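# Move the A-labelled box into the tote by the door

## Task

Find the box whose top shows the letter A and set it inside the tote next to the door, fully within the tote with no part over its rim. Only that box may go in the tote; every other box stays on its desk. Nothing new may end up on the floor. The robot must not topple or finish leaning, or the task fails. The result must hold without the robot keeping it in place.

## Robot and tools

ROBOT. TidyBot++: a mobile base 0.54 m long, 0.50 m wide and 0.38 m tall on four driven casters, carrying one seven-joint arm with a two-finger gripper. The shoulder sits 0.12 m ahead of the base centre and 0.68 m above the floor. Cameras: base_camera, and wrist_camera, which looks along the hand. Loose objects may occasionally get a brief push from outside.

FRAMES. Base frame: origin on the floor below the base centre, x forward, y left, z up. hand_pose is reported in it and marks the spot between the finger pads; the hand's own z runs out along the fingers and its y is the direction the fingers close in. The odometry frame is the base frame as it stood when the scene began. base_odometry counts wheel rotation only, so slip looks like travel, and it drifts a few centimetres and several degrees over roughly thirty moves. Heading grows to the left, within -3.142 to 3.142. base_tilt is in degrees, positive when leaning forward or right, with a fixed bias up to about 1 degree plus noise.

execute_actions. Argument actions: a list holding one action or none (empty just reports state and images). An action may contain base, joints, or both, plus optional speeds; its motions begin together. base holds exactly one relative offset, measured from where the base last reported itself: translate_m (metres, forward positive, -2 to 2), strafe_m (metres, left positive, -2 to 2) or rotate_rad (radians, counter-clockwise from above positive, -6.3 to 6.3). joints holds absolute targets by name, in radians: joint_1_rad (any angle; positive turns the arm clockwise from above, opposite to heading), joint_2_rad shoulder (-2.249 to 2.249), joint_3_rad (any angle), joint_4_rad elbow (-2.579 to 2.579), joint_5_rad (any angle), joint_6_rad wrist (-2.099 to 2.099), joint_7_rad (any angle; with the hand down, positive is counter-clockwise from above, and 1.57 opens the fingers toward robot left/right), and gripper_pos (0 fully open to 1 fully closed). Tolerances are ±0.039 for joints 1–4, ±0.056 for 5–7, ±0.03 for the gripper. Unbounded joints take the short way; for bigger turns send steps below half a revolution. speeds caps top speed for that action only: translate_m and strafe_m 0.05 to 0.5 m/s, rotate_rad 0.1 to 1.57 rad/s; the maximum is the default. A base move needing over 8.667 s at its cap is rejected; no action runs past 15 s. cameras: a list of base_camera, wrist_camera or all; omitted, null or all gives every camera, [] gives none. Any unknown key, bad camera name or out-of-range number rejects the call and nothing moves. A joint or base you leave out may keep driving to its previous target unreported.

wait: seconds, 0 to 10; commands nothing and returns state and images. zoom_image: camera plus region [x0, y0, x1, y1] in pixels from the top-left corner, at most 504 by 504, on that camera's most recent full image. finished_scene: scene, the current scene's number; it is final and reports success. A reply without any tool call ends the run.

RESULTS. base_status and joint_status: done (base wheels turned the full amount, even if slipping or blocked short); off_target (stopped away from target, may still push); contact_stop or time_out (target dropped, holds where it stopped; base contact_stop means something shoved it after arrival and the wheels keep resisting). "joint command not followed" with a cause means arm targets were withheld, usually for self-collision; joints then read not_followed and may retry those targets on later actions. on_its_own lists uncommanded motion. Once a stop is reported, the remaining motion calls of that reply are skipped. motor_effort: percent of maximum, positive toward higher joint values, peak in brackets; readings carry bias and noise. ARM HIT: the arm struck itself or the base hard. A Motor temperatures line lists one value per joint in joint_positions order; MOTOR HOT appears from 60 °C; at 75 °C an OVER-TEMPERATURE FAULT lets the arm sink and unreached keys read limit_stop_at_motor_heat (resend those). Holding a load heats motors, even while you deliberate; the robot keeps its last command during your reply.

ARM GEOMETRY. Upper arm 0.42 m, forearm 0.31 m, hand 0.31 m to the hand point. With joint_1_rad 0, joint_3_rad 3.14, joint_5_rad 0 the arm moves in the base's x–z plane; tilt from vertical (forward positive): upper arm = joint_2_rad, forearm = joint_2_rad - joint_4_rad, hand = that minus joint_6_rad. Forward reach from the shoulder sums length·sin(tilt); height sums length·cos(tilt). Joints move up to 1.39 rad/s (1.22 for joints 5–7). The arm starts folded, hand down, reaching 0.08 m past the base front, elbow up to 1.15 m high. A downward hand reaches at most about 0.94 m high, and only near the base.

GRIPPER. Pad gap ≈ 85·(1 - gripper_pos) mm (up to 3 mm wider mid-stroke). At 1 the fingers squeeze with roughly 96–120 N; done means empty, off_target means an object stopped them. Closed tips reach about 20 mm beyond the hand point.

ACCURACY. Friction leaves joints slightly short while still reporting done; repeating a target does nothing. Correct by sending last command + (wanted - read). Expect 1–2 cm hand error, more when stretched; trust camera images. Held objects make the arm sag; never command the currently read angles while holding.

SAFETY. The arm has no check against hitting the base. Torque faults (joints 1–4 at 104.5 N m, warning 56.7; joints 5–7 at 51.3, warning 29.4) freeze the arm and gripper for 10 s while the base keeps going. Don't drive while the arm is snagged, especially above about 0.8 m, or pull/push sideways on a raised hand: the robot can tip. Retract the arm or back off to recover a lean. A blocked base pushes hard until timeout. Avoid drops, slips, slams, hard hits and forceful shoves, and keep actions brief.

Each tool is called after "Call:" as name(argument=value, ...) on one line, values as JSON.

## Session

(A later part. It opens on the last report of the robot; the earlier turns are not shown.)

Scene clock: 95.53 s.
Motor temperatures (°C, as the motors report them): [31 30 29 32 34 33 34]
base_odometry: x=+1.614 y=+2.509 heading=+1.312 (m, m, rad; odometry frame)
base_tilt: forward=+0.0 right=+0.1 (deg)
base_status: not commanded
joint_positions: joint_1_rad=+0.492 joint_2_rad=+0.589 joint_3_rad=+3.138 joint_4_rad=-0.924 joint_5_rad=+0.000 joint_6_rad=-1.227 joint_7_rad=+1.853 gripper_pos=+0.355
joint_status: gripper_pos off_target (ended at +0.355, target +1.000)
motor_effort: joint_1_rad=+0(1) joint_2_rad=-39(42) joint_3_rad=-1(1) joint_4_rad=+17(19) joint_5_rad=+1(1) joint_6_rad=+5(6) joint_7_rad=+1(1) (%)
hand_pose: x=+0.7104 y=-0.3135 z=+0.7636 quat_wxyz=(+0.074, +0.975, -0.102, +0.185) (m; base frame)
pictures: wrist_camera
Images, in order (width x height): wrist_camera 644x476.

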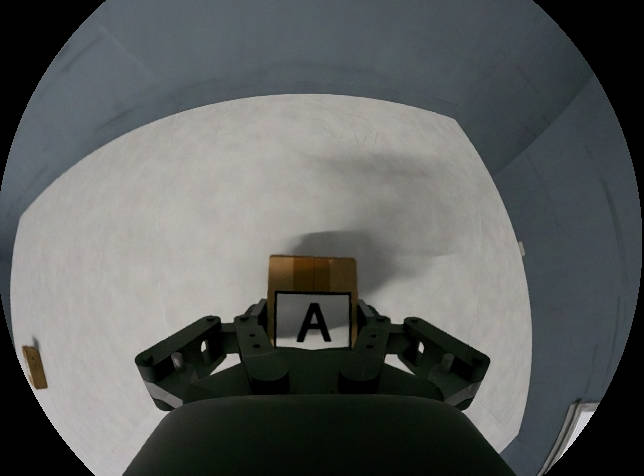

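Call:
execute_actions(actions=[{"base":{"translate_m":-0.6},"joints":{"joint_1_rad":0.0,"joint_2_rad":-0.3,"joint_4_rad":-1.3}}], cameras=["wrist_camera"])

Call:
execute_actions(actions=[{"base":{"strafe_m":-0.72},"joints":{"joint_4_rad":-2.0,"joint_6_rad":-0.75,"joint_7_rad":1.6}}])

Scene clock: 102.17 s.
Motor temperatures (°C, as the motors report them): [31 30 29 32 34 33 34]
base_odometry: x=+1.461 y=+1.929 heading=+1.313 (m, m, rad; odometry frame)
base_tilt: forward=+0.0 right=+0.2 (deg)
base_status: done
joint_positions: joint_1_rad=+0.010 joint_2_rad=-0.308 joint_3_rad=+3.127 joint_4_rad=-1.285 joint_5_rad=+0.000 joint_6_rad=-1.221 joint_7_rad=+1.853 gripper_pos=+0.355
joint_status: all done
motor_effort: joint_1_rad=+0(4) joint_2_rad=-7(47) joint_3_rad=+0(3) joint_4_rad=+19(21) joint_5_rad=+0(2) joint_6_rad=+10(9) joint_7_rad=+1(1) (%)
hand_pose: x=+0.5039 y=+0.0042 z=+1.0761 quat_wxyz=(+0.065, +0.881, +0.127, +0.450) (m; base frame)
pictures: wrist_camera
Images, in order (width x height): wrist_camera 644x476.

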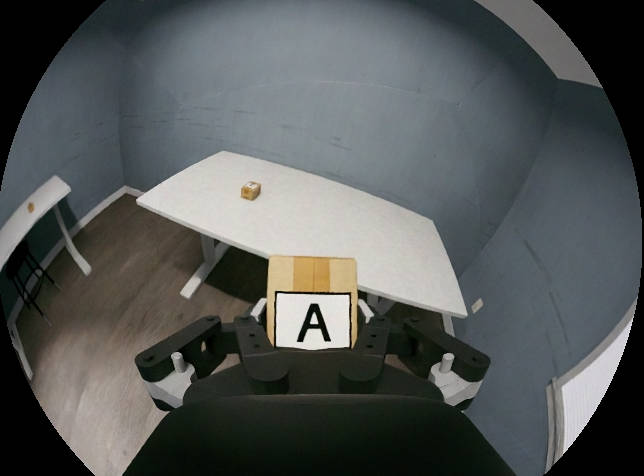

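Scene clock: 104.97 s.
Motor temperatures (°C, as the motors report them): [31 30 29 32 34 33 34]
base_odometry: x=+2.157 y=+1.744 heading=+1.312 (m, m, rad; odometry frame)
base_tilt: forward=-0.1 right=+0.1 (deg)
base_status: done
joint_positions: joint_1_rad=+0.008 joint_2_rad=-0.307 joint_3_rad=+3.127 joint_4_rad=-1.989 joint_5_rad=+0.000 joint_6_rad=-0.776 joint_7_rad=+1.630 gripper_pos=+0.355
joint_status: all done
motor_effort: joint_1_rad=+0(1) joint_2_rad=-9(11) joint_3_rad=+0(3) joint_4_rad=+20(22) joint_5_rad=-1(1) joint_6_rad=+8(9) joint_7_rad=+1(2) (%)
hand_pose: x=+0.5007 y=+0.0044 z=+0.8064 quat_wxyz=(+0.011, +0.942, +0.032, +0.335) (m; base frame)
pictures: base_camera, wrist_camera
Images, in order (width x height): base_camera 644x364, wrist_camera 644x476.

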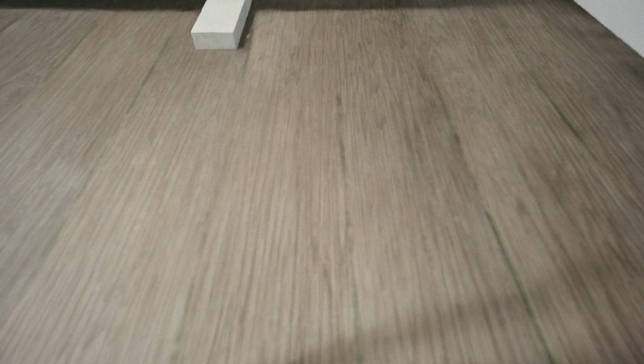

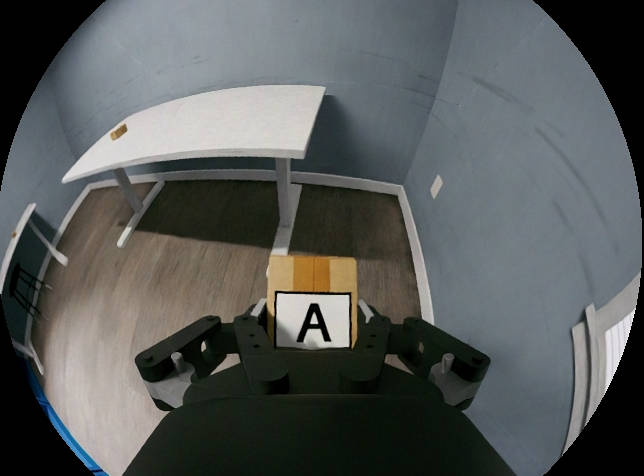

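Turning left so the arm swings away from the wall.

Call:
execute_actions(actions=[{"base":{"rotate_rad":3.14}}])

Scene clock: 108.93 s.
Motor temperatures (°C, as the motors report them): [31 30 29 32 34 33 34]
base_odometry: x=+2.157 y=+1.745 heading=-1.832 (m, m, rad; odometry frame)
base_tilt: forward=-0.1 right=+0.1 (deg)
base_status: done
joint_positions: joint_1_rad=+0.005 joint_2_rad=-0.307 joint_3_rad=+3.127 joint_4_rad=-1.989 joint_5_rad=+0.000 joint_6_rad=-0.770 joint_7_rad=+1.630 gripper_pos=+0.355
joint_status: not commanded
motor_effort: joint_1_rad=+0(1) joint_2_rad=-9(11) joint_3_rad=+0(1) joint_4_rad=+20(21) joint_5_rad=+1(1) joint_6_rad=+8(7) joint_7_rad=+1(1) (%)
hand_pose: x=+0.5020 y=+0.0055 z=+0.8075 quat_wxyz=(+0.011, +0.941, +0.033, +0.337) (m; base frame)
pictures: base_camera, wrist_camera
Images, in order (width x height): base_camera 644x364, wrist_camera 644x476.

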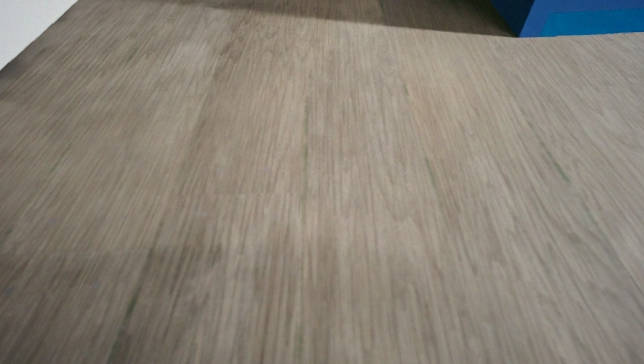

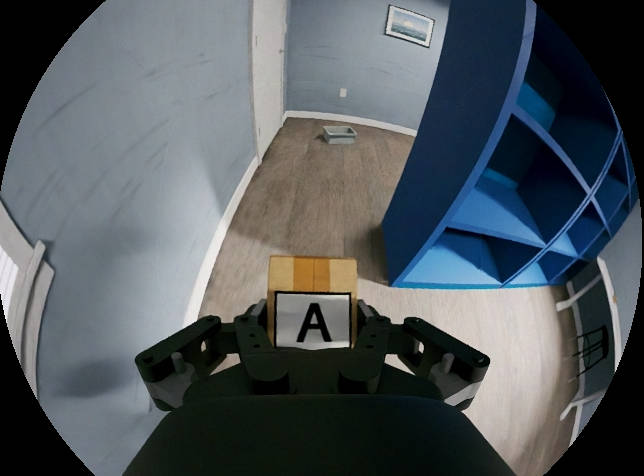

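Call:
execute_actions(actions=[{"base":{"translate_m":1.55},"joints":{"joint_1_rad":0.15,"joint_2_rad":1.12,"joint_3_rad":3.16,"joint_4_rad":-1.6,"joint_6_rad":-0.15,"joint_7_rad":1.9}}])

Scene clock: 114.97 s.
Motor temperatures (°C, as the motors report them): [31 30 29 32 34 33 34]
base_odometry: x=+1.759 y=+0.246 heading=-1.831 (m, m, rad; odometry frame)
base_tilt: forward=+0.0 right=+0.1 (deg)
base_status: done
joint_positions: joint_1_rad=+0.139 joint_2_rad=+1.117 joint_3_rad=+3.141 joint_4_rad=-1.613 joint_5_rad=+0.000 joint_6_rad=-0.168 joint_7_rad=+1.869 gripper_pos=+0.355
joint_status: all done
motor_effort: joint_1_rad=+0(0) joint_2_rad=-43(47) joint_3_rad=-1(1) joint_4_rad=+7(21) joint_5_rad=+0(0) joint_6_rad=+4(8) joint_7_rad=+1(1) (%)
hand_pose: x=+0.6925 y=-0.0784 z=+0.2760 quat_wxyz=(+0.026, +0.989, +0.079, +0.119) (m; base frame)
pictures: base_camera, wrist_camera
Images, in order (width x height): base_camera 644x364, wrist_camera 644x476.

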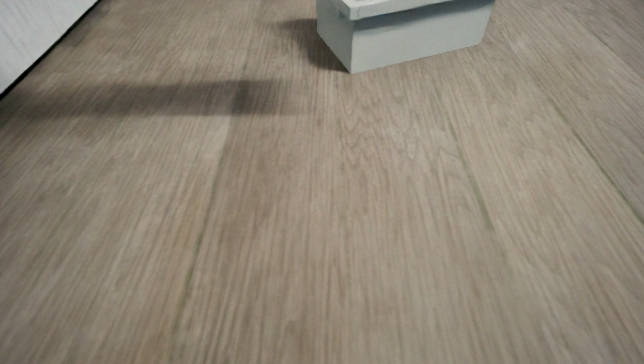

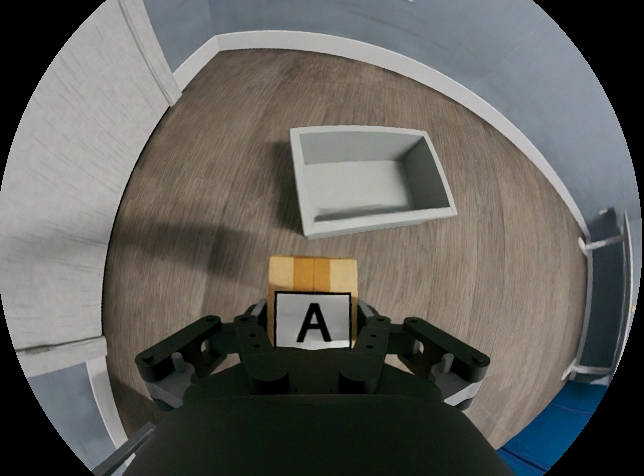

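Call:
execute_actions(actions=[{"base":{"translate_m":0.2},"joints":{"joint_1_rad":0.265,"joint_2_rad":1.36,"joint_4_rad":-1.287,"joint_6_rad":-0.245,"joint_7_rad":2.15}}])

Scene clock: 119.83 s.
Motor temperatures (°C, as the motors report them): [31 30 29 32 34 33 34]
base_odometry: x=+1.708 y=+0.053 heading=-1.830 (m, m, rad; odometry frame)
base_tilt: forward=+0.0 right=+0.1 (deg)
base_status: done
joint_positions: joint_1_rad=+0.257 joint_2_rad=+1.352 joint_3_rad=+3.143 joint_4_rad=-1.303 joint_5_rad=+0.000 joint_6_rad=-0.224 joint_7_rad=+2.121 gripper_pos=+0.355
joint_status: all done
motor_effort: joint_1_rad=+0(1) joint_2_rad=-48(50) joint_3_rad=-1(1) joint_4_rad=+9(10) joint_5_rad=+0(0) joint_6_rad=+5(6) joint_7_rad=+1(1) (%)
hand_pose: x=+0.7366 y=-0.1622 z=+0.1947 quat_wxyz=(+0.052, +0.981, +0.145, +0.120) (m; base frame)
pictures: base_camera, wrist_camera
Images, in order (width x height): base_camera 644x364, wrist_camera 644x476.

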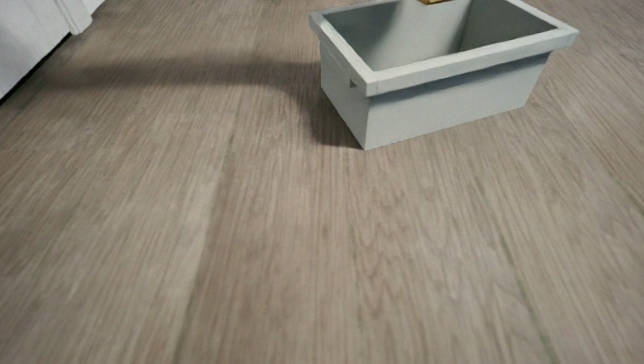

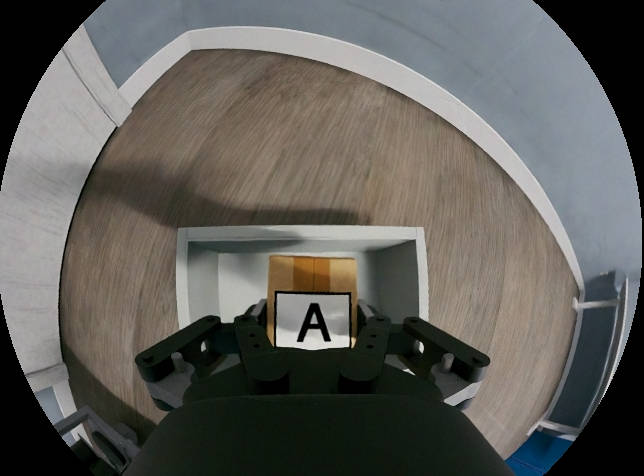

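Call:
execute_actions(actions=[{"joints":{"joint_2_rad":1.675,"joint_4_rad":-1.042,"joint_6_rad":-0.127}}])

Scene clock: 123.47 s.
Motor temperatures (°C, as the motors report them): [31 30 29 32 34 33 34]
base_odometry: x=+1.708 y=+0.053 heading=-1.830 (m, m, rad; odometry frame)
base_tilt: forward=+0.0 right=+0.1 (deg)
base_status: not commanded
joint_positions: joint_1_rad=+0.258 joint_2_rad=+1.667 joint_3_rad=+3.147 joint_4_rad=-1.056 joint_5_rad=+0.000 joint_6_rad=-0.147 joint_7_rad=+2.121 gripper_pos=+0.355
joint_status: all done
motor_effort: joint_1_rad=+0(3) joint_2_rad=-48(52) joint_3_rad=-1(4) joint_4_rad=+8(11) joint_5_rad=+0(2) joint_6_rad=+4(7) joint_7_rad=+1(1) (%)
hand_pose: x=+0.7276 y=-0.1623 z=+0.0541 quat_wxyz=(+0.056, +0.980, +0.145, +0.123) (m; base frame)
pictures: base_camera, wrist_camera
Images, in order (width x height): base_camera 644x364, wrist_camera 644x476.

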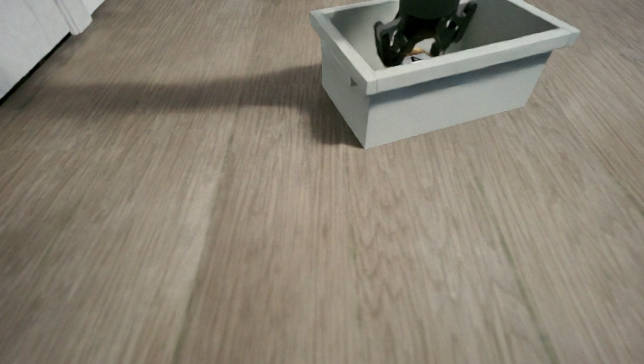

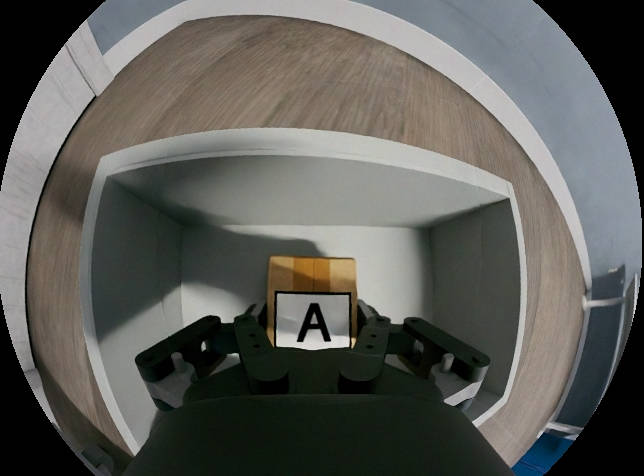

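Call:
execute_actions(actions=[{"joints":{"joint_2_rad":1.70}}], cameras=[])

Call:
execute_actions(actions=[{"joints":{"gripper_pos":0.15}}])

Call:
execute_actions(actions=[{"joints":{"joint_2_rad":1.35,"joint_4_rad":-1.33}}])

Scene clock: 125.33 s.
Motor temperatures (°C, as the motors report them): [31 30 29 32 34 33 34]
base_odometry: x=+1.708 y=+0.053 heading=-1.830 (m, m, rad; odometry frame)
base_tilt: forward=+0.0 right=+0.1 (deg)
base_status: not commanded
joint_positions: joint_1_rad=+0.259 joint_2_rad=+1.673 joint_3_rad=+3.147 joint_4_rad=-1.054 joint_5_rad=+0.000 joint_6_rad=-0.144 joint_7_rad=+2.121 gripper_pos=+0.355
joint_status: all done
motor_effort: joint_1_rad=+0(2) joint_2_rad=-43(48) joint_3_rad=+0(2) joint_4_rad=+8(9) joint_5_rad=+0(0) joint_6_rad=+4(5) joint_7_rad=+1(1) (%)
hand_pose: x=+0.7257 y=-0.1622 z=+0.0508 quat_wxyz=(+0.055, +0.980, +0.145, +0.123) (m; base frame)
pictures: none
No camera images: the call's "cameras" was empty. Leave "cameras" out to get every camera's image.

Scene clock: 126.43 s.
Motor temperatures (°C, as the motors report them): [31 30 29 32 34 33 34]
base_odometry: x=+1.708 y=+0.053 heading=-1.830 (m, m, rad; odometry frame)
base_tilt: forward=+0.0 right=+0.1 (deg)
base_status: not commanded
joint_positions: joint_1_rad=+0.259 joint_2_rad=+1.687 joint_3_rad=+3.147 joint_4_rad=-1.054 joint_5_rad=+0.000 joint_6_rad=-0.144 joint_7_rad=+2.121 gripper_pos=+0.150
joint_status: all done
motor_effort: joint_1_rad=+0(1) joint_2_rad=-46(47) joint_3_rad=-1(1) joint_4_rad=+7(7) joint_5_rad=-1(0) joint_6_rad=+4(4) joint_7_rad=+1(1) (%)
hand_pose: x=+0.7176 y=-0.1602 z=+0.0426 quat_wxyz=(+0.053, +0.981, +0.145, +0.117) (m; base frame)
pictures: base_camera, wrist_camera
Images, in order (width x height): base_camera 644x364, wrist_camera 644x476.

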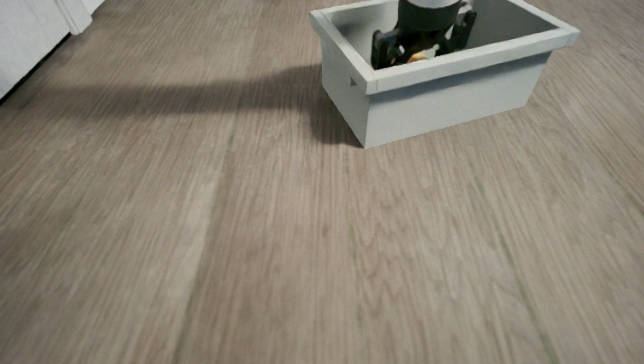

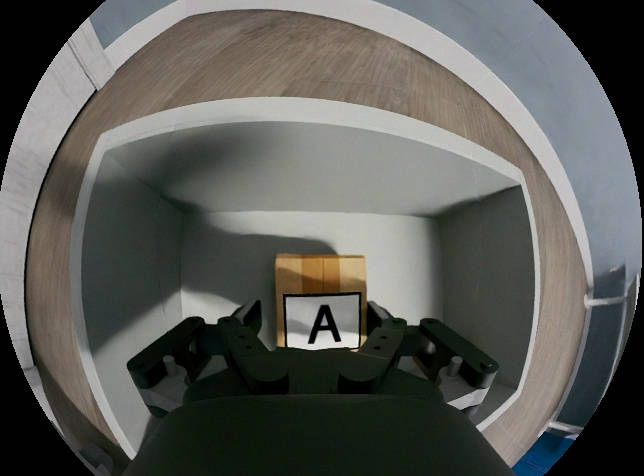

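Scene clock: 128.17 s.
Motor temperatures (°C, as the motors report them): [31 30 29 32 34 33 34]
base_odometry: x=+1.708 y=+0.053 heading=-1.830 (m, m, rad; odometry frame)
base_tilt: forward=+0.0 right=+0.1 (deg)
base_status: not commanded
joint_positions: joint_1_rad=+0.259 joint_2_rad=+1.347 joint_3_rad=+3.147 joint_4_rad=-1.312 joint_5_rad=+0.000 joint_6_rad=-0.144 joint_7_rad=+2.121 gripper_pos=+0.150
joint_status: all done
motor_effort: joint_1_rad=+0(0) joint_2_rad=-48(51) joint_3_rad=-1(1) joint_4_rad=+9(9) joint_5_rad=+0(0) joint_6_rad=+5(4) joint_7_rad=+0(1) (%)
hand_pose: x=+0.7558 y=-0.1706 z=+0.2027 quat_wxyz=(+0.069, +0.975, +0.143, +0.154) (m; base frame)
pictures: base_camera, wrist_camera
Images, in order (width x height): base_camera 644x364, wrist_camera 644x476.

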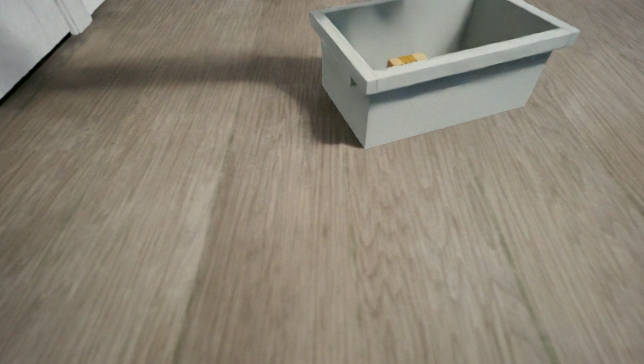

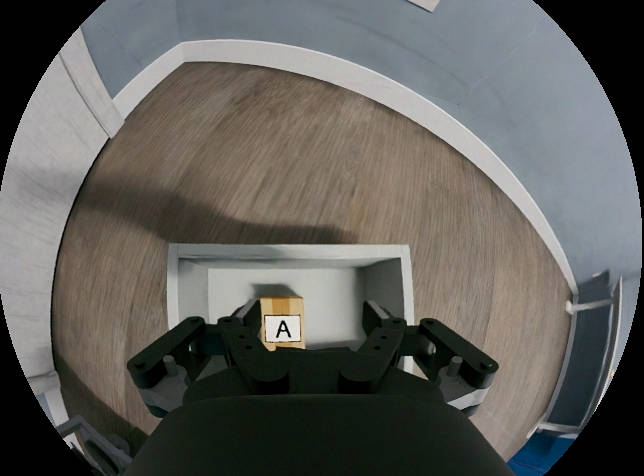

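Call:
finished_scene(scene=2)

The scene is finished: the task was done.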